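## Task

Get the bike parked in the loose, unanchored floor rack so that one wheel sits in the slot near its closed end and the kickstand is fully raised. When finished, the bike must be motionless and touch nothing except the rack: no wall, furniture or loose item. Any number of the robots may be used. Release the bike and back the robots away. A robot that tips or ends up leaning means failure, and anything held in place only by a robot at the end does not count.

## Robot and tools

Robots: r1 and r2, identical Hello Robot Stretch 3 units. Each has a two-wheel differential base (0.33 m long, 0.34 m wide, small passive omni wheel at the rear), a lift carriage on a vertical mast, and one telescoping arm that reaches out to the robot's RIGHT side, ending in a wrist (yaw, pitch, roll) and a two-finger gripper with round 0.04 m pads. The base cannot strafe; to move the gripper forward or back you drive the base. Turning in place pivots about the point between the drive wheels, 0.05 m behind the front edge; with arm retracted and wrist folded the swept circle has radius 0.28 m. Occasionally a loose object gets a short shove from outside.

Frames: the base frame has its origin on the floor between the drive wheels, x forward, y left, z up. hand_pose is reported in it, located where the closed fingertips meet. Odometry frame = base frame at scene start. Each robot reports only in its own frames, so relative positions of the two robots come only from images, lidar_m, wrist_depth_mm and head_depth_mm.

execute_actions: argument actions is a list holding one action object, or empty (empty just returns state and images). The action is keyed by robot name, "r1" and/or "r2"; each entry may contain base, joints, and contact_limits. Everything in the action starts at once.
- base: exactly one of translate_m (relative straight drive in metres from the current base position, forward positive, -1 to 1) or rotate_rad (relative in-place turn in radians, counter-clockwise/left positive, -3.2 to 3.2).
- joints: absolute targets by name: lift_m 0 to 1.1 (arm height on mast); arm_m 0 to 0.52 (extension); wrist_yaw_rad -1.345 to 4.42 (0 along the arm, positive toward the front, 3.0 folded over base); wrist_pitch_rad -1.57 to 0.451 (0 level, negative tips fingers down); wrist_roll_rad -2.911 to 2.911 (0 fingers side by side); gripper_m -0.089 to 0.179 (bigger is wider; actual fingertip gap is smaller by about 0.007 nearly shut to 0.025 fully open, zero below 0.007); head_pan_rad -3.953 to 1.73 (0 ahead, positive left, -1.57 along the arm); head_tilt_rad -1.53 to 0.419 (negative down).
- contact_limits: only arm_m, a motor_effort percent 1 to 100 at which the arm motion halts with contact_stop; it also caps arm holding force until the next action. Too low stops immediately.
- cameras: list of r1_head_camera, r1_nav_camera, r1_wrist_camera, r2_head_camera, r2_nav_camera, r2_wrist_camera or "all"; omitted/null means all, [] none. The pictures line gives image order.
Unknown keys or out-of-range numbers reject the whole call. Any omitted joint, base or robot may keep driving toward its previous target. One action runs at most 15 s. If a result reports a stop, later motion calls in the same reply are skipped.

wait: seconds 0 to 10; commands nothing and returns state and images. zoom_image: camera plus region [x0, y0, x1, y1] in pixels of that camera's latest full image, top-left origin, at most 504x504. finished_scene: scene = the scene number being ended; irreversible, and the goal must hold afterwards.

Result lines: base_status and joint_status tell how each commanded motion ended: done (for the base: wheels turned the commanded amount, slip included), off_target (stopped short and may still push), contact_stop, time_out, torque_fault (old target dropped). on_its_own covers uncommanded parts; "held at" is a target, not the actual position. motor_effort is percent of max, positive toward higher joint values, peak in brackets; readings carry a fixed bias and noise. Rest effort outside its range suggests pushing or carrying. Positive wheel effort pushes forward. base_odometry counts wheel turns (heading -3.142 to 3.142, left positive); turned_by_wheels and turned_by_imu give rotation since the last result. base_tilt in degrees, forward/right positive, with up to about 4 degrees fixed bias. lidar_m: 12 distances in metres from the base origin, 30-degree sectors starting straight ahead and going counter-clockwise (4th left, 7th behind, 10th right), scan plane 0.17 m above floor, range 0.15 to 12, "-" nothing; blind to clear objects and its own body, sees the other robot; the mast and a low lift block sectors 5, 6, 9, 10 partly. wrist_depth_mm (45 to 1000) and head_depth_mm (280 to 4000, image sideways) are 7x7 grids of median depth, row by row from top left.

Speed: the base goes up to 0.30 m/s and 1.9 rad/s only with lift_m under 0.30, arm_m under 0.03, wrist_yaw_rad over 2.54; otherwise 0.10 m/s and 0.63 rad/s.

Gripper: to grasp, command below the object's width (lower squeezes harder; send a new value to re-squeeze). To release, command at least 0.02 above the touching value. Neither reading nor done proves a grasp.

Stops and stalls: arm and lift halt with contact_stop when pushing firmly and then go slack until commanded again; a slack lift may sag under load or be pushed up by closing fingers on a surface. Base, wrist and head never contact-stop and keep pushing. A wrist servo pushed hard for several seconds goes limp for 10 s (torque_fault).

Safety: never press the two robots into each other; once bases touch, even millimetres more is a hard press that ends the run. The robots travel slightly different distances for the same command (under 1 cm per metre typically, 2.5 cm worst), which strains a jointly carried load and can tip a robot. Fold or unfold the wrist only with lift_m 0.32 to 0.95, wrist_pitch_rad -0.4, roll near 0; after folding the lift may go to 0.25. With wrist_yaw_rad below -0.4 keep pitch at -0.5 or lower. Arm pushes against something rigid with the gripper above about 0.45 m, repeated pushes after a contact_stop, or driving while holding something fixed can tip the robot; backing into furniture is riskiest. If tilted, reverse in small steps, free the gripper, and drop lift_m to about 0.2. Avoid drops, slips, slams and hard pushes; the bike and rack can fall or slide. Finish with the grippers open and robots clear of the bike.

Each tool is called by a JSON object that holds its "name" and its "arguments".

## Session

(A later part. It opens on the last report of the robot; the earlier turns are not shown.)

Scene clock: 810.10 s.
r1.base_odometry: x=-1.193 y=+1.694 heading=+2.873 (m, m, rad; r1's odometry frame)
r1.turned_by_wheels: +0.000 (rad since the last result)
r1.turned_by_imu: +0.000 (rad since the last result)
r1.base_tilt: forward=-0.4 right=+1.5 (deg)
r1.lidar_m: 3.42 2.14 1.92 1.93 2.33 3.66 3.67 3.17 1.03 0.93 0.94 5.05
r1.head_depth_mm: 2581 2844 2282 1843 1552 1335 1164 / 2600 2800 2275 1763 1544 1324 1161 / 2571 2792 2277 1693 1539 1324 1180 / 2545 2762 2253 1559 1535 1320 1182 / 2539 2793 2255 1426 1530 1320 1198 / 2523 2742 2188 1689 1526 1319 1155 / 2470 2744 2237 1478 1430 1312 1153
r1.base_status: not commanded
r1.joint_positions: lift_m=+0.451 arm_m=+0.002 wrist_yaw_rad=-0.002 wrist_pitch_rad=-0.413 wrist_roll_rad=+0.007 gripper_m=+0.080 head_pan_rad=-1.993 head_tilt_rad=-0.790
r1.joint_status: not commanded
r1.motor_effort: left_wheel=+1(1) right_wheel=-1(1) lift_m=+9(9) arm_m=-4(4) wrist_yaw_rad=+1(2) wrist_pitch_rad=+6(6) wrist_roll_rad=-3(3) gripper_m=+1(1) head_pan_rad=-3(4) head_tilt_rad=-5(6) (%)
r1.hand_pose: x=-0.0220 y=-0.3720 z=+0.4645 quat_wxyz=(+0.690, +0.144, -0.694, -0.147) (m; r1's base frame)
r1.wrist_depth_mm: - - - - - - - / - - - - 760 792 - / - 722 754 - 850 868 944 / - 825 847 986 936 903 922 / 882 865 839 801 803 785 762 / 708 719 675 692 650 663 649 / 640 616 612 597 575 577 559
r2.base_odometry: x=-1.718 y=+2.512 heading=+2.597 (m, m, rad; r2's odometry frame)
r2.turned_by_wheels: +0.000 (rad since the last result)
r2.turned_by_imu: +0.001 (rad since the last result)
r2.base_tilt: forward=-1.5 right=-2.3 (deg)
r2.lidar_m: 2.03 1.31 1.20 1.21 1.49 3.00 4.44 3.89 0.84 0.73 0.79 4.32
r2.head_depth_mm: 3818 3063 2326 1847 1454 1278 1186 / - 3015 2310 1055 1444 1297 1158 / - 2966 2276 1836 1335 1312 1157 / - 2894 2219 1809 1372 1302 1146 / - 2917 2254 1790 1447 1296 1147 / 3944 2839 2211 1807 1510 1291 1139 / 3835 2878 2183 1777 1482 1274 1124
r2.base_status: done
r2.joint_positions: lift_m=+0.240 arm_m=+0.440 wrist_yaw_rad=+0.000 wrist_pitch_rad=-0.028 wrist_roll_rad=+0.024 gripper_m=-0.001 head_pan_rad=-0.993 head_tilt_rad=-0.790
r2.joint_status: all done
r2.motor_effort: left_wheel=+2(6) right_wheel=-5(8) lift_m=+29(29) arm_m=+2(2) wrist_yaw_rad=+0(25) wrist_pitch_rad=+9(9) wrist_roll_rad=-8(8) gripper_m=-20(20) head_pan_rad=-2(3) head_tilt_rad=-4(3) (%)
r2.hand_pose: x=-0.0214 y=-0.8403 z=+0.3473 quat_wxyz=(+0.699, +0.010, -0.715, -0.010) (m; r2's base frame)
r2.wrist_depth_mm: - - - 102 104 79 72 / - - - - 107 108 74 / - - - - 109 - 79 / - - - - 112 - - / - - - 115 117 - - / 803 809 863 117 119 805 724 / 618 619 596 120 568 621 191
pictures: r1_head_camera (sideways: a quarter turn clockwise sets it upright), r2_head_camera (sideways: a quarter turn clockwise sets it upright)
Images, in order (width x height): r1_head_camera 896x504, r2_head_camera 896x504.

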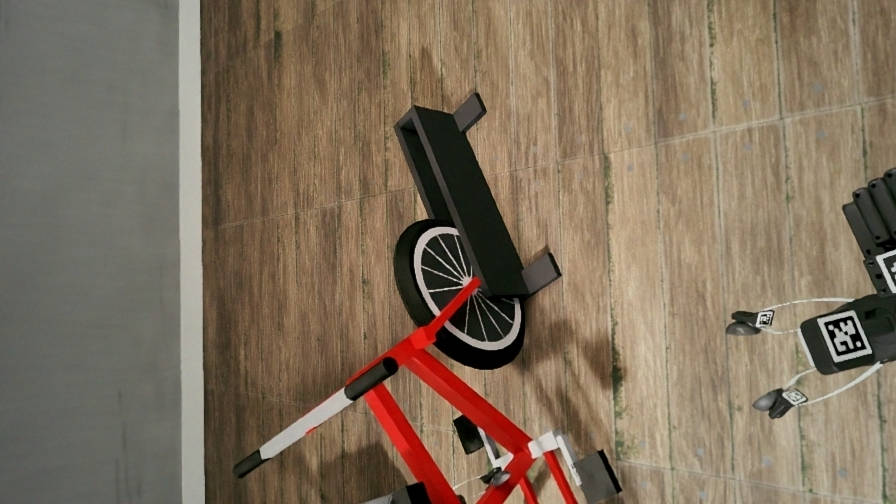

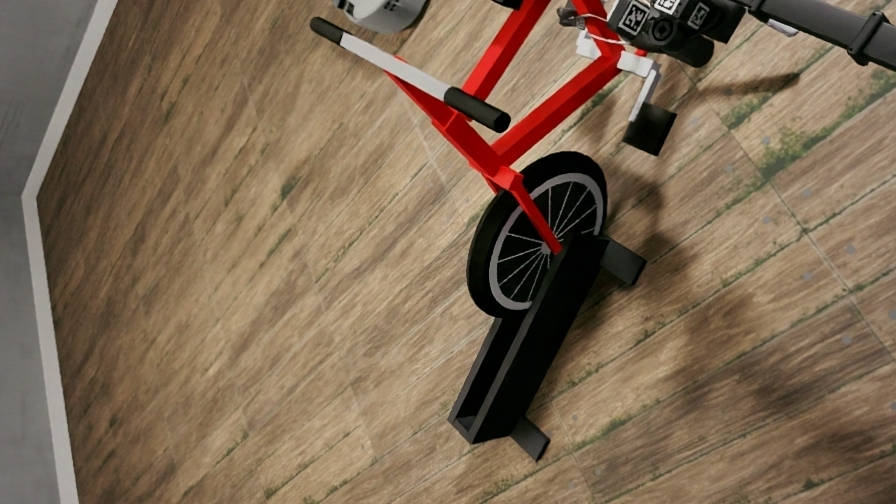

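{"name": "execute_actions", "arguments": {"actions": [{"r1": {"base": {"translate_m": -0.10}, "joints": {"wrist_roll_rad": 1.57, "wrist_pitch_rad": 0.0, "lift_m": 0.59, "arm_m": 0.28, "gripper_m": 0.1}}}], "cameras": ["r1_wrist_camera", "r1_head_camera"]}}

Scene clock: 845.07 s.
r1.base_odometry: x=-1.096 y=+1.667 heading=+2.873 (m, m, rad; r1's odometry frame)
r1.turned_by_wheels: +0.000 (rad since the last result)
r1.turned_by_imu: -0.001 (rad since the last result)
r1.base_tilt: forward=-0.3 right=+1.5 (deg)
r1.lidar_m: 3.52 2.18 1.96 1.96 2.36 3.56 3.58 3.12 1.04 0.99 0.96 5.14
r1.head_depth_mm: 2572 2808 2302 1847 1547 1325 1164 / 2541 2781 2283 1831 1539 1328 1164 / 2523 2773 2287 1696 1541 1324 1204 / 2519 2724 2286 1646 1534 1354 1138 / 2504 2709 2264 1450 - 1313 1157 / 2471 2715 2247 1366 - 1311 1153 / 2471 2727 2164 1357 1457 1318 1156
r1.base_status: done
r1.joint_positions: lift_m=+0.589 arm_m=+0.280 wrist_yaw_rad=-0.002 wrist_pitch_rad=-0.026 wrist_roll_rad=+1.567 gripper_m=+0.100 head_pan_rad=-1.993 head_tilt_rad=-0.790
r1.joint_status: all done
r1.motor_effort: left_wheel=+1(3) right_wheel=-1(4) lift_m=+41(44) arm_m=+4(6) wrist_yaw_rad=+2(2) wrist_pitch_rad=+12(14) wrist_roll_rad=+1(3) gripper_m=+1(73) head_pan_rad=-3(4) head_tilt_rad=-5(5) (%)
r1.hand_pose: x=-0.0218 y=-0.6801 z=+0.6970 quat_wxyz=(+0.002, -0.001, -1.000, -0.013) (m; r1's base frame)
r1.wrist_depth_mm: - - - - - - 454 / - - - - - 464 465 / - - - - 471 - 727 / - - - - - - 493 / - - - - - - 499 / - - - - - 479 543 / - - - - 544 - 495
r2.base_odometry: x=-1.718 y=+2.512 heading=+2.597 (m, m, rad; r2's odometry frame)
r2.turned_by_wheels: +0.000 (rad since the last result)
r2.turned_by_imu: -0.001 (rad since the last result)
r2.base_tilt: forward=-1.4 right=-2.3 (deg)
r2.lidar_m: 2.03 1.31 1.20 1.21 1.49 3.01 4.46 3.89 0.84 0.73 0.79 4.32
r2.head_depth_mm: 3793 3017 2318 1842 1466 1267 1187 / - 3016 2263 1059 1443 1283 1164 / - 2980 2291 1816 1335 1308 1147 / - 2912 2245 1809 1382 1310 1147 / - 2960 2215 1800 1449 1301 1142 / 3911 2860 2214 1791 1487 1290 1135 / 3887 2823 2197 1781 1490 1284 1133
r2.base_status: not commanded
r2.joint_positions: lift_m=+0.240 arm_m=+0.440 wrist_yaw_rad=+0.000 wrist_pitch_rad=-0.028 wrist_roll_rad=+0.024 gripper_m=-0.001 head_pan_rad=-0.993 head_tilt_rad=-0.790
r2.joint_status: not commanded
r2.motor_effort: left_wheel=+3(3) right_wheel=-5(6) lift_m=+29(29) arm_m=+3(3) wrist_yaw_rad=+0(0) wrist_pitch_rad=+9(9) wrist_roll_rad=-8(8) gripper_m=-19(20) head_pan_rad=-2(2) head_tilt_rad=-4(3) (%)
r2.hand_pose: x=-0.0214 y=-0.8403 z=+0.3473 quat_wxyz=(+0.699, +0.010, -0.715, -0.010) (m; r2's base frame)
r2.wrist_depth_mm: - - - 102 103 79 72 / - - - - 107 108 74 / - - - - 109 - 78 / - - - - 112 - - / - - - 115 116 - - / 832 814 852 117 119 820 720 / 619 615 588 121 569 620 192
pictures: r1_head_camera (sideways: a quarter turn clockwise sets it upright), r1_wrist_camera
Images, in order (width x height): r1_head_camera 896x504, r1_wrist_camera 644x364.

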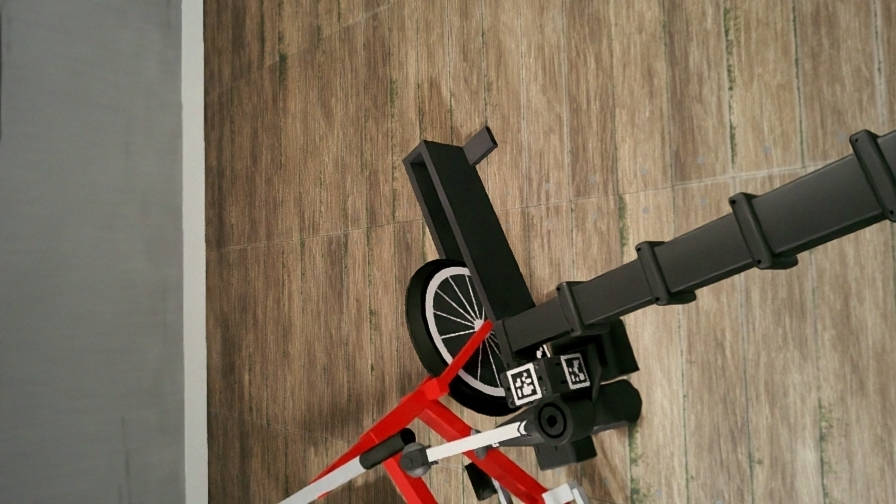

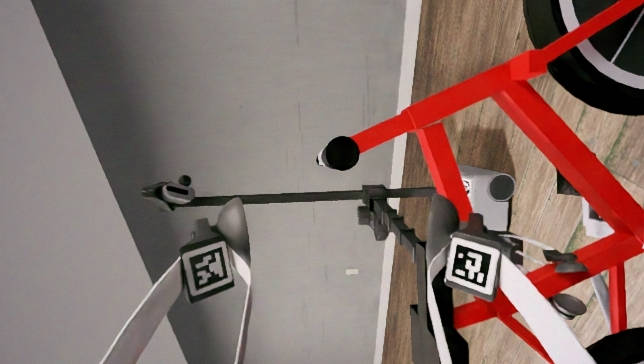

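{"name": "execute_actions", "arguments": {"actions": [{"r1": {"base": {"translate_m": -0.028}, "joints": {"arm_m": 0.405}}}], "cameras": ["r1_wrist_camera"]}}

{"name": "execute_actions", "arguments": {"actions": [{"r1": {"joints": {"gripper_m": 0.008}}}], "cameras": ["r1_wrist_camera"]}}

Scene clock: 855.23 s.
r1.base_odometry: x=-1.069 y=+1.660 heading=+2.873 (m, m, rad; r1's odometry frame)
r1.turned_by_wheels: +0.000 (rad since the last result)
r1.turned_by_imu: -0.001 (rad since the last result)
r1.base_tilt: forward=-0.5 right=+1.5 (deg)
r1.lidar_m: 3.54 2.20 1.96 1.97 2.37 3.53 3.55 3.12 1.05 0.99 0.97 5.18
r1.head_depth_mm: 2565 2817 2305 1841 1541 1326 1166 / 2524 2774 2286 1844 1536 1332 1165 / 2509 2758 2278 1696 1537 1329 1203 / 2493 2742 2260 1647 1556 - 1137 / 2470 2712 2264 1471 1530 1316 1160 / 2444 2700 2258 1961 1491 1315 1150 / 2462 2712 2242 1367 1492 1309 1150
r1.base_status: done
r1.joint_positions: lift_m=+0.589 arm_m=+0.405 wrist_yaw_rad=-0.002 wrist_pitch_rad=-0.026 wrist_roll_rad=+1.567 gripper_m=+0.100 head_pan_rad=-1.993 head_tilt_rad=-0.790
r1.joint_status: all done
r1.motor_effort: left_wheel=+2(4) right_wheel=-1(4) lift_m=+41(41) arm_m=+4(7) wrist_yaw_rad=+1(1) wrist_pitch_rad=+12(12) wrist_roll_rad=+1(1) gripper_m=+1(0) head_pan_rad=-4(4) head_tilt_rad=-6(5) (%)
r1.hand_pose: x=-0.0218 y=-0.8051 z=+0.6970 quat_wxyz=(+0.002, -0.001, -1.000, -0.013) (m; r1's base frame)
r1.wrist_depth_mm: - - - - - - 358 / - - - - - - 340 / - - - - - 344 344 / - - - - - - 806 / - - - - - 979 793 / - - - - - 489 768 / - - - - - 346 375
r2.base_odometry: x=-1.718 y=+2.512 heading=+2.597 (m, m, rad; r2's odometry frame)
r2.turned_by_wheels: +0.000 (rad since the last result)
r2.turned_by_imu: -0.001 (rad since the last result)
r2.base_tilt: forward=-1.4 right=-2.3 (deg)
r2.lidar_m: 2.03 1.31 1.20 1.21 1.49 2.99 4.46 3.87 0.84 0.73 0.79 4.34
r2.head_depth_mm: 3811 3056 1958 1847 1461 1278 1178 / - 3055 2263 1055 1438 1303 1152 / - 2976 2257 1833 1339 1306 1153 / - 2934 2220 1808 1382 1307 1151 / - 2869 2239 1800 1448 1303 1138 / - 2868 2181 1775 1494 1292 1136 / 3865 2856 2197 1779 1493 1287 1128
r2.base_status: not commanded
r2.joint_positions: lift_m=+0.240 arm_m=+0.440 wrist_yaw_rad=+0.000 wrist_pitch_rad=-0.028 wrist_roll_rad=+0.024 gripper_m=-0.001 head_pan_rad=-0.993 head_tilt_rad=-0.790
r2.joint_status: not commanded
r2.motor_effort: left_wheel=+3(2) right_wheel=-6(5) lift_m=+29(29) arm_m=+2(3) wrist_yaw_rad=+0(0) wrist_pitch_rad=+9(9) wrist_roll_rad=-8(8) gripper_m=-19(20) head_pan_rad=-3(2) head_tilt_rad=-3(3) (%)
r2.hand_pose: x=-0.0214 y=-0.8403 z=+0.3473 quat_wxyz=(+0.699, +0.010, -0.715, -0.010) (m; r2's base frame)
r2.wrist_depth_mm: - - - 102 104 79 72 / - - - - 107 108 74 / - - - - 109 - 78 / - - - - 112 - - / - - - 115 117 - - / 817 816 870 117 119 802 728 / 631 627 589 120 567 620 191
pictures: r1_wrist_camera
Images, in order (width x height): r1_wrist_camera 644x364.

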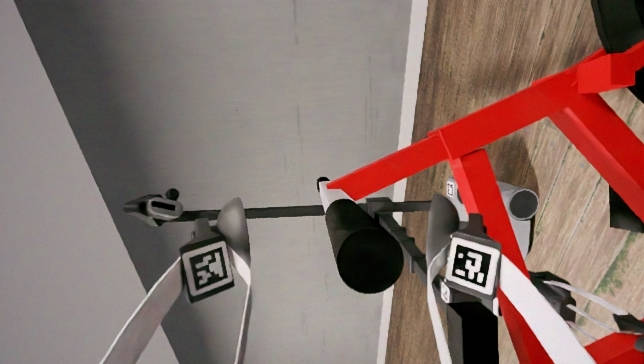

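Scene clock: 856.80 s.
r1.base_odometry: x=-1.069 y=+1.660 heading=+2.873 (m, m, rad; r1's odometry frame)
r1.turned_by_wheels: +0.000 (rad since the last result)
r1.turned_by_imu: +0.000 (rad since the last result)
r1.base_tilt: forward=-0.4 right=+1.5 (deg)
r1.lidar_m: 3.51 2.19 1.96 1.97 2.38 3.54 3.55 3.12 1.05 0.99 0.97 5.19
r1.head_depth_mm: 2559 2782 2311 1839 1552 1333 1170 / 2535 2778 2281 1856 1543 1330 1167 / 2513 2745 2273 1691 1544 1325 1203 / 2521 2742 2252 1667 1551 - 1140 / 2475 2737 2264 1474 1523 1317 1155 / 2485 2742 2268 1940 1486 1314 1155 / 2453 2703 2237 1365 1493 1310 1152
r1.base_status: not commanded
r1.joint_positions: lift_m=+0.589 arm_m=+0.405 wrist_yaw_rad=-0.001 wrist_pitch_rad=-0.056 wrist_roll_rad=+1.567 gripper_m=+0.008 head_pan_rad=-1.993 head_tilt_rad=-0.790
r1.joint_status: all done
r1.motor_effort: left_wheel=+3(2) right_wheel=-2(1) lift_m=+41(41) arm_m=+3(4) wrist_yaw_rad=-1(2) wrist_pitch_rad=+27(28) wrist_roll_rad=+1(1) gripper_m=-12(84) head_pan_rad=-3(4) head_tilt_rad=-6(7) (%)
r1.hand_pose: x=-0.0215 y=-0.8042 z=+0.6893 quat_wxyz=(+0.002, +0.000, -1.000, -0.028) (m; r1's base frame)
r1.wrist_depth_mm: - - - - - - 356 / - - - - - - 352 / - - - - - 370 360 / - - - - - - 387 / - - - 123 - 948 776 / - - - - - 464 739 / - - - - - 361 377
r2.base_odometry: x=-1.718 y=+2.512 heading=+2.597 (m, m, rad; r2's odometry frame)
r2.turned_by_wheels: +0.000 (rad since the last result)
r2.turned_by_imu: +0.000 (rad since the last result)
r2.base_tilt: forward=-1.5 right=-2.3 (deg)
r2.lidar_m: 2.03 1.31 1.20 1.21 1.49 3.01 4.48 3.88 0.84 0.73 0.79 4.33
r2.head_depth_mm: 3884 3076 1942 1827 1491 1273 1164 / - 3027 2286 1054 1439 1293 1159 / - 2975 2280 1829 1328 1314 1156 / - 2915 2226 1815 1394 1306 1141 / - 2934 2222 1793 1447 1297 1142 / 3903 2873 2212 1776 1495 1292 1135 / 3820 2878 2178 1770 1486 1286 1136
r2.base_status: not commanded
r2.joint_positions: lift_m=+0.240 arm_m=+0.440 wrist_yaw_rad=+0.000 wrist_pitch_rad=-0.028 wrist_roll_rad=+0.024 gripper_m=-0.001 head_pan_rad=-0.993 head_tilt_rad=-0.790
r2.joint_status: not commanded
r2.motor_effort: left_wheel=+3(3) right_wheel=-5(6) lift_m=+29(29) arm_m=+4(4) wrist_yaw_rad=-1(1) wrist_pitch_rad=+10(9) wrist_roll_rad=-8(8) gripper_m=-19(20) head_pan_rad=-3(2) head_tilt_rad=-4(4) (%)
r2.hand_pose: x=-0.0213 y=-0.8402 z=+0.3472 quat_wxyz=(+0.699, +0.010, -0.715, -0.010) (m; r2's base frame)
r2.wrist_depth_mm: - - - 102 103 79 72 / - - - - 107 108 74 / - - - - 109 - 78 / - - - - 112 - - / - - - 115 117 - - / 809 820 853 118 119 815 725 / 627 631 589 120 565 615 191
pictures: r1_wrist_camera
Images, in order (width x height): r1_wrist_camera 644x364.

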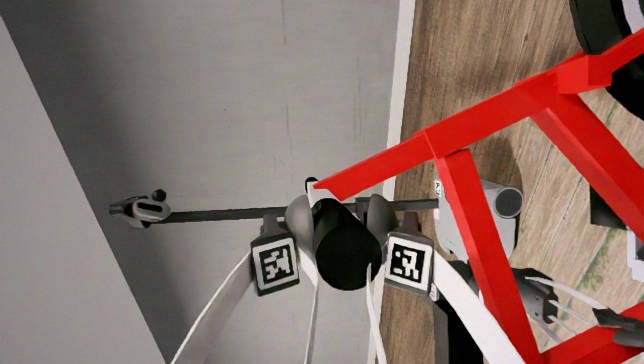

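{"name": "execute_actions", "arguments": {"actions": [{"r1": {"base": {"translate_m": 0.016}, "joints": {"arm_m": 0.435}}, "r2": {"joints": {"arm_m": 0.425}}}], "cameras": ["r1_wrist_camera", "r2_head_camera"]}}

{"name": "execute_actions", "arguments": {"actions": [{"r1": {"base": {"translate_m": -0.08}}, "r2": {"base": {"translate_m": 0.08}}}], "cameras": ["r1_wrist_camera", "r2_head_camera"]}}

Scene clock: 865.97 s.
r1.base_odometry: x=-1.085 y=+1.664 heading=+2.873 (m, m, rad; r1's odometry frame)
r1.turned_by_wheels: +0.000 (rad since the last result)
r1.turned_by_imu: -0.001 (rad since the last result)
r1.base_tilt: forward=-0.4 right=+1.4 (deg)
r1.lidar_m: 3.52 2.19 1.96 1.97 2.37 3.55 3.57 3.14 1.05 0.99 0.97 5.17
r1.head_depth_mm: 2546 2813 2293 1843 1545 1328 1163 / 2549 2782 2290 1844 1544 1327 1165 / 2511 2761 2276 1701 1540 1329 1204 / 2523 2765 2276 1656 1570 - 1135 / 2495 2720 2248 1448 1520 1315 1159 / 2497 2703 2250 - 1489 1320 1154 / 2458 2695 2259 1361 1491 1310 1152
r1.base_status: done
r1.joint_positions: lift_m=+0.589 arm_m=+0.434 wrist_yaw_rad=-0.007 wrist_pitch_rad=-0.040 wrist_roll_rad=+1.568 gripper_m=+0.008 head_pan_rad=-1.993 head_tilt_rad=-0.790
r1.joint_status: all done
r1.motor_effort: left_wheel=-2(6) right_wheel=+3(5) lift_m=+41(42) arm_m=+11(11) wrist_yaw_rad=+5(7) wrist_pitch_rad=+19(27) wrist_roll_rad=+0(1) gripper_m=-9(11) head_pan_rad=-4(3) head_tilt_rad=-7(6) (%)
r1.hand_pose: x=-0.0233 y=-0.8340 z=+0.6932 quat_wxyz=(+0.002, -0.004, -1.000, -0.021) (m; r1's base frame)
r1.wrist_depth_mm: - - - - - - 761 / - - - - - - 334 / - - - - - 948 341 / - - - - - 969 771 / - - - 121 - 987 795 / - - - - - 373 725 / - - - - - 345 374
r2.base_odometry: x=-1.718 y=+2.512 heading=+2.596 (m, m, rad; r2's odometry frame)
r2.turned_by_wheels: +0.000 (rad since the last result)
r2.turned_by_imu: -0.002 (rad since the last result)
r2.base_tilt: forward=-1.5 right=-2.3 (deg)
r2.lidar_m: 2.03 1.31 1.20 1.20 1.49 3.00 4.46 3.89 0.83 0.73 0.78 4.33
r2.head_depth_mm: 3764 3053 1894 1839 1267 1252 1167 / - 3028 2261 1052 1475 1296 1163 / - 2972 2282 1832 1316 1323 1145 / - 2940 2234 1798 1386 1308 1143 / - 2889 2194 1796 1435 1306 1141 / 3873 2854 2200 1788 1496 1291 1142 / 3787 2848 2178 1773 1476 1281 1135
r2.base_status: not commanded
r2.joint_positions: lift_m=+0.240 arm_m=+0.425 wrist_yaw_rad=-0.014 wrist_pitch_rad=-0.030 wrist_roll_rad=+0.023 gripper_m=-0.001 head_pan_rad=-0.993 head_tilt_rad=-0.790
r2.joint_status: all done
r2.on_its_own: wrist_yaw_rad is at rest, and its effort (+16) is outside its rest range (-12 to +12)
r2.motor_effort: left_wheel=-3(2) right_wheel=+6(5) lift_m=+29(29) arm_m=+4(15) wrist_yaw_rad=+16(15) wrist_pitch_rad=+10(10) wrist_roll_rad=-8(8) gripper_m=-19(20) head_pan_rad=-2(2) head_tilt_rad=-4(3) (%)
r2.hand_pose: x=-0.0249 y=-0.8251 z=+0.3468 quat_wxyz=(+0.699, +0.006, -0.715, -0.016) (m; r2's base frame)
r2.wrist_depth_mm: - - - 98 100 100 68 / - - - - 104 105 71 / - - - - 107 - 77 / - - - - 111 - - / - - - 115 117 - - / 810 810 853 117 120 810 204 / 627 615 588 122 571 623 161
pictures: r1_wrist_camera, r2_head_camera (sideways: a quarter turn clockwise sets it upright)
Images, in order (width x height): r1_wrist_camera 644x364, r2_head_camera 896x504.

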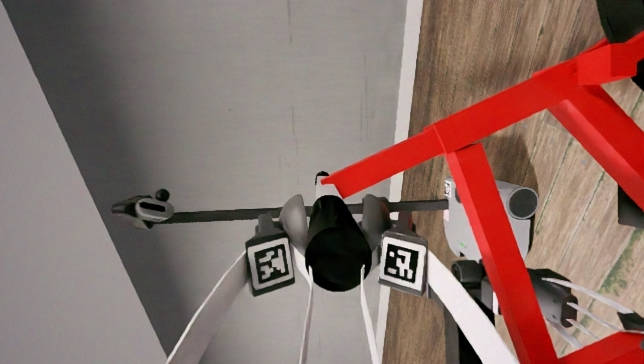

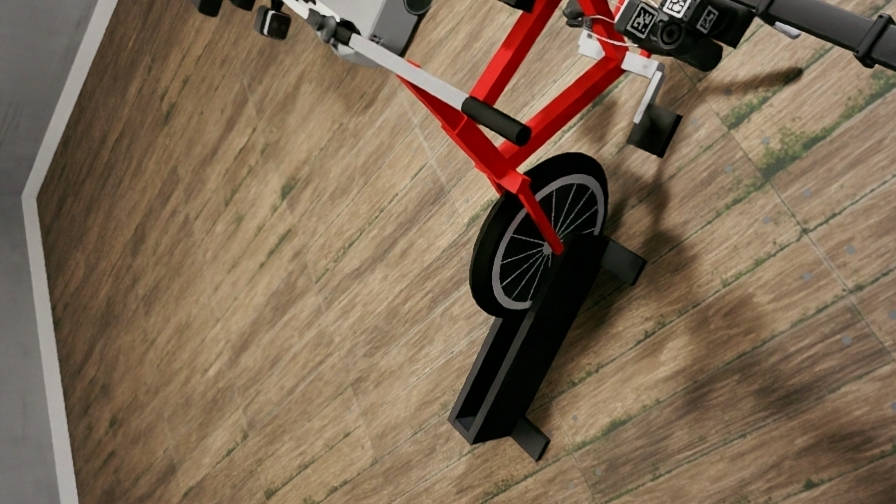

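Scene clock: 868.03 s.
r1.base_odometry: x=-1.007 y=+1.643 heading=+2.873 (m, m, rad; r1's odometry frame)
r1.turned_by_wheels: +0.000 (rad since the last result)
r1.turned_by_imu: -0.001 (rad since the last result)
r1.base_tilt: forward=-0.4 right=+1.5 (deg)
r1.lidar_m: 3.55 2.22 1.98 1.99 2.40 3.48 3.50 3.08 1.07 1.00 0.98 5.23
r1.head_depth_mm: 2512 2763 2297 1848 1545 1321 1161 / 2528 2749 2284 1831 1543 1326 1162 / 2497 2756 2273 1741 1541 1325 1198 / 2488 2753 2289 1660 1580 - 1141 / 2461 2731 2261 1475 1508 1317 1157 / 2462 2712 2242 - 1495 1311 1160 / 2438 2702 2252 1555 1526 1315 1152
r1.base_status: done
r1.joint_positions: lift_m=+0.589 arm_m=+0.434 wrist_yaw_rad=-0.006 wrist_pitch_rad=-0.048 wrist_roll_rad=+1.570 gripper_m=+0.008 head_pan_rad=-1.993 head_tilt_rad=-0.790
r1.joint_status: not commanded
r1.motor_effort: left_wheel=+1(21) right_wheel=+1(32) lift_m=+41(41) arm_m=+6(11) wrist_yaw_rad=+3(43) wrist_pitch_rad=+23(24) wrist_roll_rad=-1(0) gripper_m=-10(9) head_pan_rad=-3(4) head_tilt_rad=-6(5) (%)
r1.hand_pose: x=-0.0228 y=-0.8342 z=+0.6913 quat_wxyz=(+0.001, -0.003, -1.000, -0.024) (m; r1's base frame)
r1.wrist_depth_mm: - - - - - - 353 / - - - - - - 342 / - - - - - 365 346 / - - - - - - 518 / - - - 120 - 969 800 / - - - - - 467 752 / - - - - - 354 378
r2.base_odometry: x=-1.786 y=+2.553 heading=+2.596 (m, m, rad; r2's odometry frame)
r2.turned_by_wheels: -0.001 (rad since the last result)
r2.turned_by_imu: -0.001 (rad since the last result)
r2.base_tilt: forward=-1.5 right=-2.3 (deg)
r2.lidar_m: 1.98 1.28 1.17 1.18 1.45 2.91 4.52 3.94 0.83 0.72 0.77 4.26
r2.head_depth_mm: 3816 3045 1933 1796 1260 1258 1184 / - 3034 2277 1057 1471 1272 1164 / - 2954 2255 1836 1306 1305 1157 / - 2943 2252 1798 1351 1313 1150 / - 2908 2221 1787 1437 1310 1143 / 3912 2856 2237 1784 1489 1291 1132 / 3770 2869 2224 1780 1499 1293 1120
r2.base_status: done
r2.joint_positions: lift_m=+0.240 arm_m=+0.424 wrist_yaw_rad=-0.038 wrist_pitch_rad=-0.031 wrist_roll_rad=+0.023 gripper_m=-0.001 head_pan_rad=-0.993 head_tilt_rad=-0.790
r2.joint_status: not commanded
r2.on_its_own: arm_m is at rest, and its effort (+19) is outside its rest range (-14 to +14); wrist_yaw_rad is at rest, and its effort (+43) is outside its rest range (-12 to +12)
r2.motor_effort: left_wheel=-9(15) right_wheel=+16(44) lift_m=+29(29) arm_m=+19(20) wrist_yaw_rad=+43(77) wrist_pitch_rad=+11(11) wrist_roll_rad=-7(7) gripper_m=-19(23) head_pan_rad=-3(2) head_tilt_rad=-4(3) (%)
r2.hand_pose: x=-0.0311 y=-0.8239 z=+0.3464 quat_wxyz=(+0.699, -0.002, -0.715, -0.025) (m; r2's base frame)
r2.wrist_depth_mm: - - - 100 102 103 71 / - - - - 106 108 74 / - - - - 109 - 82 / - - - - 112 - - / - - - 119 116 - - / 808 815 838 117 118 825 734 / 625 619 597 121 582 622 157
pictures: r1_wrist_camera, r2_head_camera (sideways: a quarter turn clockwise sets it upright)
Images, in order (width x height): r1_wrist_camera 644x364, r2_head_camera 896x504.

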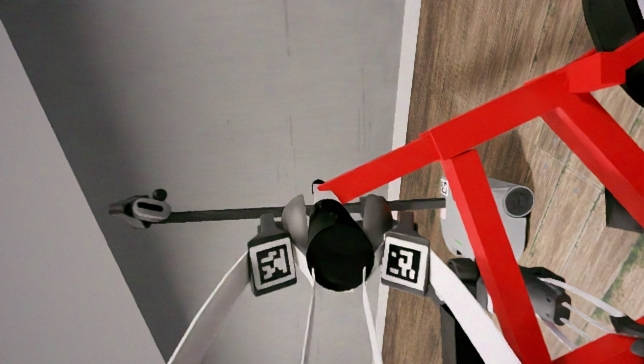

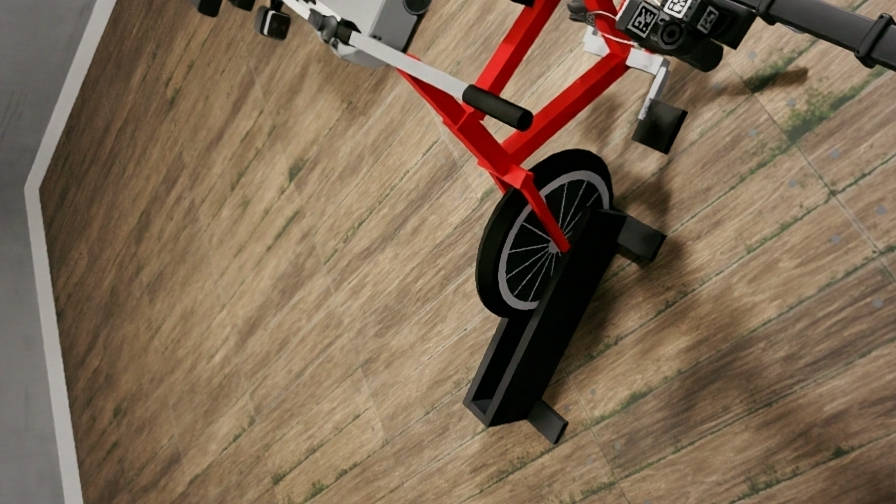

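{"name": "execute_actions", "arguments": {"actions": [{"r1": {"base": {"translate_m": -0.10}, "joints": {"arm_m": 0.452}}, "r2": {"base": {"translate_m": 0.10}, "joints": {"arm_m": 0.405}}}], "cameras": ["r1_wrist_camera", "r2_head_camera"]}}

Scene clock: 878.67 s.
r1.base_odometry: x=-0.911 y=+1.617 heading=+2.874 (m, m, rad; r1's odometry frame)
r1.turned_by_wheels: +0.001 (rad since the last result)
r1.turned_by_imu: +0.000 (rad since the last result)
r1.base_tilt: forward=-0.3 right=+1.4 (deg)
r1.lidar_m: 3.62 2.24 2.02 2.02 2.44 3.38 3.41 3.07 1.09 1.02 1.00 5.36
r1.head_depth_mm: 2509 2768 2291 1847 1549 1327 1164 / 2481 2762 2280 1845 1543 1333 1163 / 2454 2735 2280 1837 1543 1321 1206 / 2452 2706 2259 1699 1554 - 1140 / 2430 2701 2256 1515 1516 1319 1155 / 2415 2721 2253 - 1505 1314 1152 / 2391 2679 2251 1335 1514 1312 1145
r1.base_status: done
r1.joint_positions: lift_m=+0.589 arm_m=+0.452 wrist_yaw_rad=+0.016 wrist_pitch_rad=-0.039 wrist_roll_rad=+1.570 gripper_m=+0.008 head_pan_rad=-1.993 head_tilt_rad=-0.790
r1.joint_status: all done
r1.on_its_own: wrist_yaw_rad is at rest, and its effort (-14) is outside its rest range (-12 to +12)
r1.motor_effort: left_wheel=+11(29) right_wheel=-10(37) lift_m=+41(41) arm_m=+1(10) wrist_yaw_rad=-14(50) wrist_pitch_rad=+18(22) wrist_roll_rad=-1(1) gripper_m=-11(11) head_pan_rad=-3(4) head_tilt_rad=-6(7) (%)
r1.hand_pose: x=-0.0172 y=-0.8519 z=+0.6935 quat_wxyz=(+0.001, +0.008, -1.000, -0.020) (m; r1's base frame)
r1.wrist_depth_mm: - - - - - - 350 / - - - - - - 337 / - - - - - 345 347 / - - - - - 994 780 / - - - 121 - 984 787 / - - - - - 473 755 / - - - - - 356 378
r2.base_odometry: x=-1.872 y=+2.605 heading=+2.595 (m, m, rad; r2's odometry frame)
r2.turned_by_wheels: +0.000 (rad since the last result)
r2.turned_by_imu: -0.002 (rad since the last result)
r2.base_tilt: forward=-1.4 right=-2.3 (deg)
r2.lidar_m: 1.93 1.24 1.13 1.14 1.41 2.82 4.64 3.97 0.81 0.71 0.75 4.17
r2.head_depth_mm: 3911 3093 1942 1783 1225 - 1188 / - 2983 2285 1055 1434 1268 1154 / - 2983 2257 1810 1242 1309 1150 / - 2943 2206 1804 1324 1307 1149 / - 2937 2237 1790 1441 1295 1142 / 3889 2840 2177 1768 1469 1296 1137 / 3690 2817 2193 1769 1489 1286 1126
r2.base_status: done
r2.joint_positions: lift_m=+0.240 arm_m=+0.405 wrist_yaw_rad=-0.074 wrist_pitch_rad=-0.028 wrist_roll_rad=+0.022 gripper_m=-0.001 head_pan_rad=-0.993 head_tilt_rad=-0.790
r2.joint_status: all done
r2.on_its_own: wrist_yaw_rad is held at -0.055, not at your +0.000, by its stall guard, which is not easing now; wrist_yaw_rad is at rest, and its effort (+22) is outside its rest range (-12 to +12)
r2.motor_effort: left_wheel=-5(7) right_wheel=+9(28) lift_m=+29(29) arm_m=-6(18) wrist_yaw_rad=+22(40) wrist_pitch_rad=+10(11) wrist_roll_rad=-7(7) gripper_m=-18(21) head_pan_rad=-2(3) head_tilt_rad=-3(3) (%)
r2.hand_pose: x=-0.0404 y=-0.8051 z=+0.3472 quat_wxyz=(+0.699, -0.016, -0.714, -0.036) (m; r2's base frame)
r2.wrist_depth_mm: - - - 102 106 108 77 / - - - - 110 113 80 / - - - - 113 - 86 / - - - - 116 - - / - - - 122 121 - - / 814 803 846 120 123 815 204 / 615 618 592 123 572 627 160
pictures: r1_wrist_camera, r2_head_camera (sideways: a quarter turn clockwise sets it upright)
Images, in order (width x height): r1_wrist_camera 644x364, r2_head_camera 896x504.

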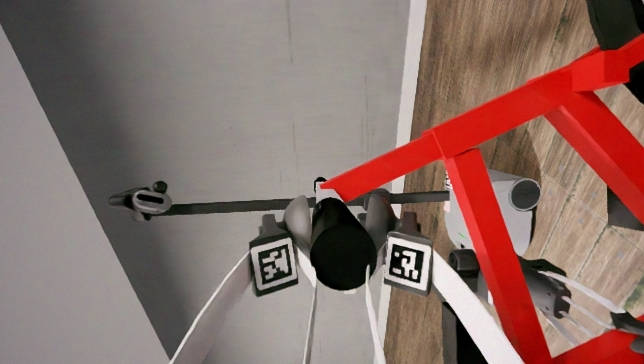

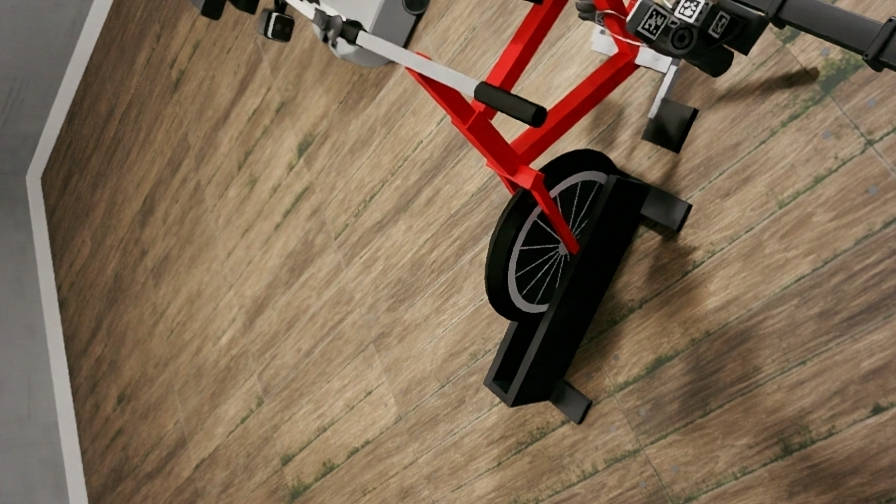

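{"name": "execute_actions", "arguments": {"actions": [{"r1": {"base": {"translate_m": -0.10}, "joints": {"arm_m": 0.465}}, "r2": {"base": {"translate_m": 0.10}, "joints": {"arm_m": 0.395}}}], "cameras": ["r1_wrist_camera", "r2_head_camera"]}}

Scene clock: 886.20 s.
r1.base_odometry: x=-0.815 y=+1.590 heading=+2.874 (m, m, rad; r1's odometry frame)
r1.turned_by_wheels: +0.001 (rad since the last result)
r1.turned_by_imu: +0.000 (rad since the last result)
r1.base_tilt: forward=-0.4 right=+1.5 (deg)
r1.lidar_m: 3.67 2.29 2.05 2.06 2.48 3.30 3.31 3.02 1.11 1.04 1.02 5.43
r1.head_depth_mm: 2449 2810 2294 1838 1543 1329 1165 / 2426 2737 2279 1845 1532 1331 1164 / 2420 2708 2277 1835 1536 1318 1200 / 2405 2706 2270 1707 1550 - 1137 / 2395 2696 2260 1520 1512 1318 1152 / 2399 2663 2254 - 1495 1317 1157 / 2360 2641 2250 1476 1495 1312 1149
r1.base_status: done
r1.joint_positions: lift_m=+0.589 arm_m=+0.465 wrist_yaw_rad=+0.030 wrist_pitch_rad=-0.041 wrist_roll_rad=+1.570 gripper_m=+0.008 head_pan_rad=-1.993 head_tilt_rad=-0.790
r1.joint_status: all done
r1.on_its_own: wrist_yaw_rad is at rest, and its effort (-23) is outside its rest range (-12 to +12)
r1.motor_effort: left_wheel=+15(21) right_wheel=-15(20) lift_m=+41(41) arm_m=+1(1) wrist_yaw_rad=-23(27) wrist_pitch_rad=+20(20) wrist_roll_rad=-1(1) gripper_m=-11(11) head_pan_rad=-4(3) head_tilt_rad=-6(6) (%)
r1.hand_pose: x=-0.0137 y=-0.8647 z=+0.6931 quat_wxyz=(+0.001, +0.015, -1.000, -0.021) (m; r1's base frame)
r1.wrist_depth_mm: - - - - - - 353 / - - - - - - 340 / - - - - - 344 350 / - - - - - 954 518 / - - - 121 - 575 790 / - - - - - 468 724 / - - - - - 358 381
r2.base_odometry: x=-1.957 y=+2.657 heading=+2.595 (m, m, rad; r2's odometry frame)
r2.turned_by_wheels: -0.001 (rad since the last result)
r2.turned_by_imu: -0.002 (rad since the last result)
r2.base_tilt: forward=-1.4 right=-2.3 (deg)
r2.lidar_m: 1.86 1.20 1.10 1.10 1.36 2.72 4.71 4.02 0.80 0.70 0.74 4.07
r2.head_depth_mm: 3941 3039 1904 1802 1202 - 1177 / - 3010 2288 1739 1184 1275 1161 / - 2973 2252 1838 1223 1282 1154 / - 2941 2229 1804 1300 1313 1146 / - 2962 2211 1797 1424 1301 1136 / 3909 2837 2177 1752 1484 1295 1144 / 3597 2814 2187 1774 1491 1279 1129
r2.base_status: done
r2.joint_positions: lift_m=+0.240 arm_m=+0.395 wrist_yaw_rad=-0.091 wrist_pitch_rad=-0.029 wrist_roll_rad=+0.021 gripper_m=-0.001 head_pan_rad=-0.993 head_tilt_rad=-0.790
r2.joint_status: all done
r2.on_its_own: wrist_yaw_rad is held at -0.055, not at your +0.000, by its stall guard, which is still easing
r2.motor_effort: left_wheel=-7(10) right_wheel=+17(21) lift_m=+29(29) arm_m=-3(17) wrist_yaw_rad=+41(42) wrist_pitch_rad=+10(10) wrist_roll_rad=-7(7) gripper_m=-19(21) head_pan_rad=-2(2) head_tilt_rad=-3(3) (%)
r2.hand_pose: x=-0.0447 y=-0.7946 z=+0.3469 quat_wxyz=(+0.698, -0.022, -0.714, -0.043) (m; r2's base frame)
r2.wrist_depth_mm: - - - 103 106 111 78 / - - - - 111 115 82 / - - - - 114 - 88 / - - - - 116 - - / - - - 125 120 - - / 816 807 804 120 123 811 206 / 610 613 582 123 579 631 161
pictures: r1_wrist_camera, r2_head_camera (sideways: a quarter turn clockwise sets it upright)
Images, in order (width x height): r1_wrist_camera 644x364, r2_head_camera 896x504.

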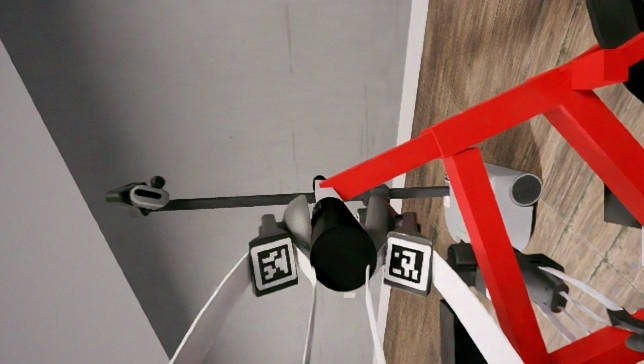

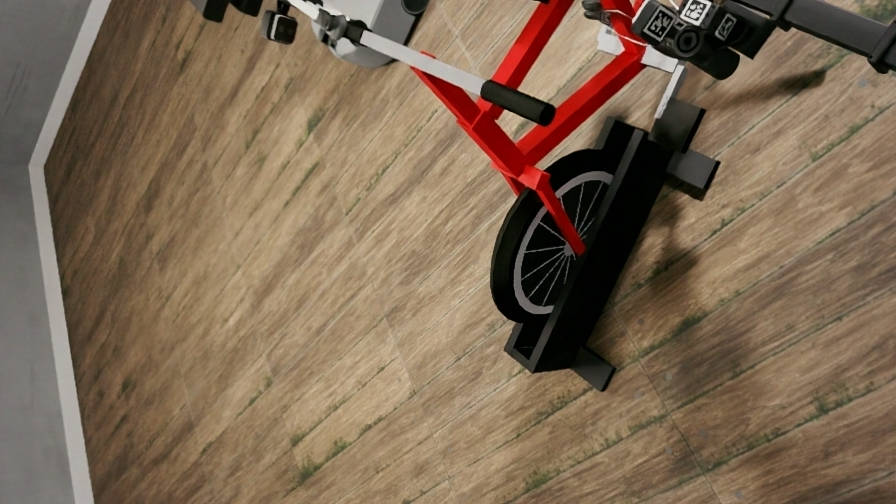

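{"name": "execute_actions", "arguments": {"actions": [{"r1": {"base": {"translate_m": -0.025}, "joints": {"arm_m": 0.468}}, "r2": {"base": {"translate_m": 0.025}, "joints": {"arm_m": 0.393}}}], "cameras": ["r2_head_camera"]}}

{"name": "execute_actions", "arguments": {"actions": [{"r2": {"joints": {"gripper_m": 0.10, "wrist_yaw_rad": -0.09}}, "r1": {"joints": {"wrist_yaw_rad": 0.035}}}], "cameras": ["r2_head_camera", "r2_wrist_camera"]}}

Scene clock: 896.80 s.
r1.base_odometry: x=-0.791 y=+1.584 heading=+2.875 (m, m, rad; r1's odometry frame)
r1.turned_by_wheels: +0.000 (rad since the last result)
r1.turned_by_imu: +0.000 (rad since the last result)
r1.base_tilt: forward=-0.4 right=+1.4 (deg)
r1.lidar_m: 3.68 2.29 2.06 2.07 2.50 3.27 3.28 3.00 1.11 1.04 1.02 5.45
r1.head_depth_mm: 2451 2767 2287 1849 1551 1328 1166 / 2427 2747 2279 1834 1538 1324 1160 / 2430 2716 2274 1832 1538 1328 1199 / 2416 2693 2251 1737 1570 - 1134 / 2399 2649 2255 1520 1517 1315 1159 / 2387 2652 2253 - 1499 1313 1153 / 2353 2659 2246 1472 1481 1314 1154
r1.base_status: done
r1.joint_positions: lift_m=+0.589 arm_m=+0.468 wrist_yaw_rad=+0.050 wrist_pitch_rad=-0.040 wrist_roll_rad=+1.570 gripper_m=+0.008 head_pan_rad=-1.993 head_tilt_rad=-0.790
r1.joint_status: all done
r1.on_its_own: wrist_yaw_rad is held at +0.047, not at your +0.000, by its stall guard, which is not easing now
r1.motor_effort: left_wheel=+6(12) right_wheel=-4(13) lift_m=+41(41) arm_m=+1(1) wrist_yaw_rad=-2(12) wrist_pitch_rad=+19(19) wrist_roll_rad=-1(1) gripper_m=-10(10) head_pan_rad=-3(4) head_tilt_rad=-6(6) (%)
r1.hand_pose: x=-0.0087 y=-0.8677 z=+0.6933 quat_wxyz=(+0.001, +0.025, -0.999, -0.020) (m; r1's base frame)
r1.wrist_depth_mm: - - - - - - 350 / - - - - - - 338 / - - - - - 371 346 / - - - - - 955 797 / - - - 121 - 519 785 / - - - - - 473 732 / - - - - - 361 374
r2.base_odometry: x=-1.978 y=+2.670 heading=+2.595 (m, m, rad; r2's odometry frame)
r2.turned_by_wheels: +0.000 (rad since the last result)
r2.turned_by_imu: -0.001 (rad since the last result)
r2.base_tilt: forward=-1.4 right=-2.3 (deg)
r2.lidar_m: 1.85 1.20 1.09 1.10 1.35 2.69 4.73 4.05 0.79 0.70 0.74 4.04
r2.head_depth_mm: 3868 3048 1909 1815 1231 - 1164 / - 2982 2279 1785 1179 1266 1152 / - 2928 2235 1830 1219 1300 1152 / - 2934 2230 1820 1304 1307 1148 / 3944 2910 2215 1790 1404 1304 1141 / 3767 2871 2225 1772 1501 1293 1137 / 3574 2864 2218 1758 1474 1294 1126
r2.base_status: done
r2.joint_positions: lift_m=+0.240 arm_m=+0.393 wrist_yaw_rad=-0.119 wrist_pitch_rad=-0.030 wrist_roll_rad=+0.020 gripper_m=-0.001 head_pan_rad=-0.993 head_tilt_rad=-0.790
r2.joint_status: all done
r2.on_its_own: wrist_yaw_rad is held at -0.108, not at your +0.000, by its stall guard, which is not easing now
r2.motor_effort: left_wheel=-1(5) right_wheel=+3(15) lift_m=+29(29) arm_m=-5(13) wrist_yaw_rad=+12(16) wrist_pitch_rad=+10(10) wrist_roll_rad=-6(7) gripper_m=-19(19) head_pan_rad=-2(3) head_tilt_rad=-3(3) (%)
r2.hand_pose: x=-0.0518 y=-0.7920 z=+0.3468 quat_wxyz=(+0.698, -0.032, -0.713, -0.053) (m; r2's base frame)
r2.wrist_depth_mm: - - - 103 107 109 80 / - - - - 112 115 83 / - - - - 114 - 88 / - - - - 117 - 102 / - - - 121 122 - - / 798 814 864 120 124 782 178 / 616 614 593 122 602 628 162
pictures: r2_head_camera (sideways: a quarter turn clockwise sets it upright)
Images, in order (width x height): r2_head_camera 896x504.

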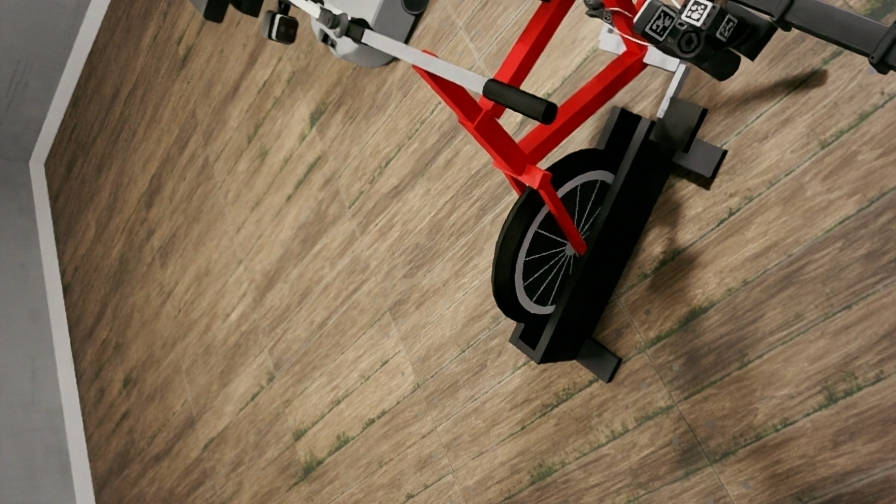

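Scene clock: 898.30 s.
r1.base_odometry: x=-0.791 y=+1.584 heading=+2.875 (m, m, rad; r1's odometry frame)
r1.turned_by_wheels: +0.000 (rad since the last result)
r1.turned_by_imu: +0.000 (rad since the last result)
r1.base_tilt: forward=-0.4 right=+1.4 (deg)
r1.lidar_m: 3.69 2.29 2.06 2.07 2.50 3.27 3.28 3.01 1.12 1.04 1.02 5.45
r1.head_depth_mm: 2467 2754 2302 1843 1543 1331 1165 / 2450 2725 2284 1840 1544 1326 1161 / 2413 2713 2294 1821 1538 1327 1203 / 2413 2705 2276 1735 1556 - 1136 / 2397 2674 2256 1512 1496 1321 1155 / 2385 2647 2237 - 1490 1313 1152 / 2384 2653 2232 1467 1494 1315 1151
r1.base_status: not commanded
r1.joint_positions: lift_m=+0.589 arm_m=+0.468 wrist_yaw_rad=+0.048 wrist_pitch_rad=-0.040 wrist_roll_rad=+1.570 gripper_m=+0.008 head_pan_rad=-1.993 head_tilt_rad=-0.790
r1.joint_status: all done
r1.motor_effort: left_wheel=+7(6) right_wheel=-6(6) lift_m=+41(41) arm_m=+1(1) wrist_yaw_rad=-10(10) wrist_pitch_rad=+19(19) wrist_roll_rad=-1(1) gripper_m=-12(11) head_pan_rad=-3(4) head_tilt_rad=-5(6) (%)
r1.hand_pose: x=-0.0092 y=-0.8677 z=+0.6933 quat_wxyz=(+0.001, +0.024, -1.000, -0.020) (m; r1's base frame)
r1.wrist_depth_mm: - - - - - - 353 / - - - - - - 337 / - - - - - 369 346 / - - - - - 954 779 / - - - 121 - 526 777 / - - - - - 470 714 / - - - - - 361 377
r2.base_odometry: x=-1.978 y=+2.670 heading=+2.595 (m, m, rad; r2's odometry frame)
r2.turned_by_wheels: +0.000 (rad since the last result)
r2.turned_by_imu: +0.000 (rad since the last result)
r2.base_tilt: forward=-1.4 right=-2.3 (deg)
r2.lidar_m: 1.85 1.20 1.09 1.09 1.35 2.70 4.75 4.04 0.79 0.70 0.74 4.02
r2.head_depth_mm: 3910 3039 1913 1816 1229 - 1167 / - 2976 2280 1761 1285 1272 1153 / - 2992 2275 1825 1232 1289 1147 / - 2956 2227 1829 1302 1314 1151 / 3890 2958 2236 1804 1409 1296 1147 / 3821 2845 2194 1776 1511 1284 1132 / 3668 2860 2169 1790 1477 1282 1133
r2.base_status: not commanded
r2.joint_positions: lift_m=+0.240 arm_m=+0.393 wrist_yaw_rad=-0.093 wrist_pitch_rad=-0.021 wrist_roll_rad=+0.007 gripper_m=+0.100 head_pan_rad=-0.993 head_tilt_rad=-0.790
r2.joint_status: all done
r2.motor_effort: left_wheel=+1(2) right_wheel=+0(6) lift_m=+29(29) arm_m=-5(5) wrist_yaw_rad=+3(25) wrist_pitch_rad=+7(10) wrist_roll_rad=-2(6) gripper_m=+0(80) head_pan_rad=-3(2) head_tilt_rad=-4(4) (%)
r2.hand_pose: x=-0.0453 y=-0.7928 z=+0.3489 quat_wxyz=(+0.704, -0.025, -0.709, -0.041) (m; r2's base frame)
r2.wrist_depth_mm: - - - 102 105 113 78 / - - - - 111 114 81 / - - - - 114 - 89 / - - - - 115 - - / - - - - 119 - - / 819 816 821 125 122 843 209 / 622 624 597 122 606 605 162
pictures: r2_head_camera (sideways: a quarter turn clockwise sets it upright), r2_wrist_camera
Images, in order (width x height): r2_head_camera 896x504, r2_wrist_camera 644x364.

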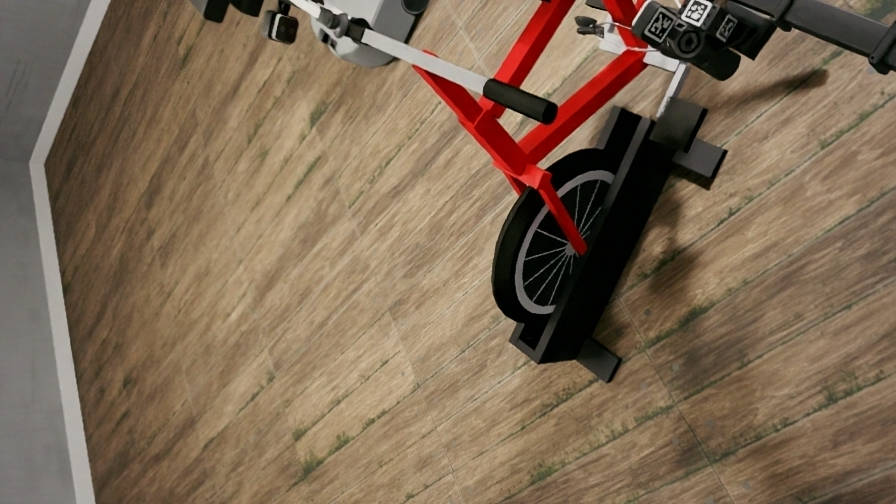

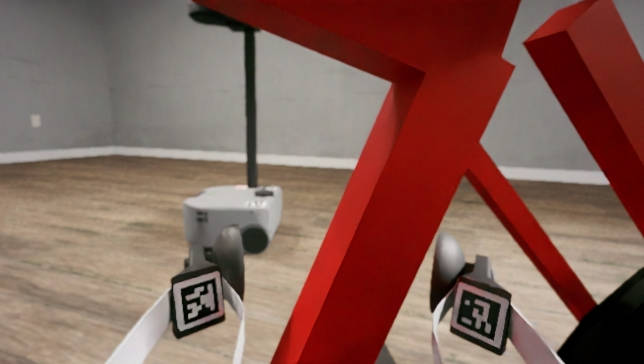

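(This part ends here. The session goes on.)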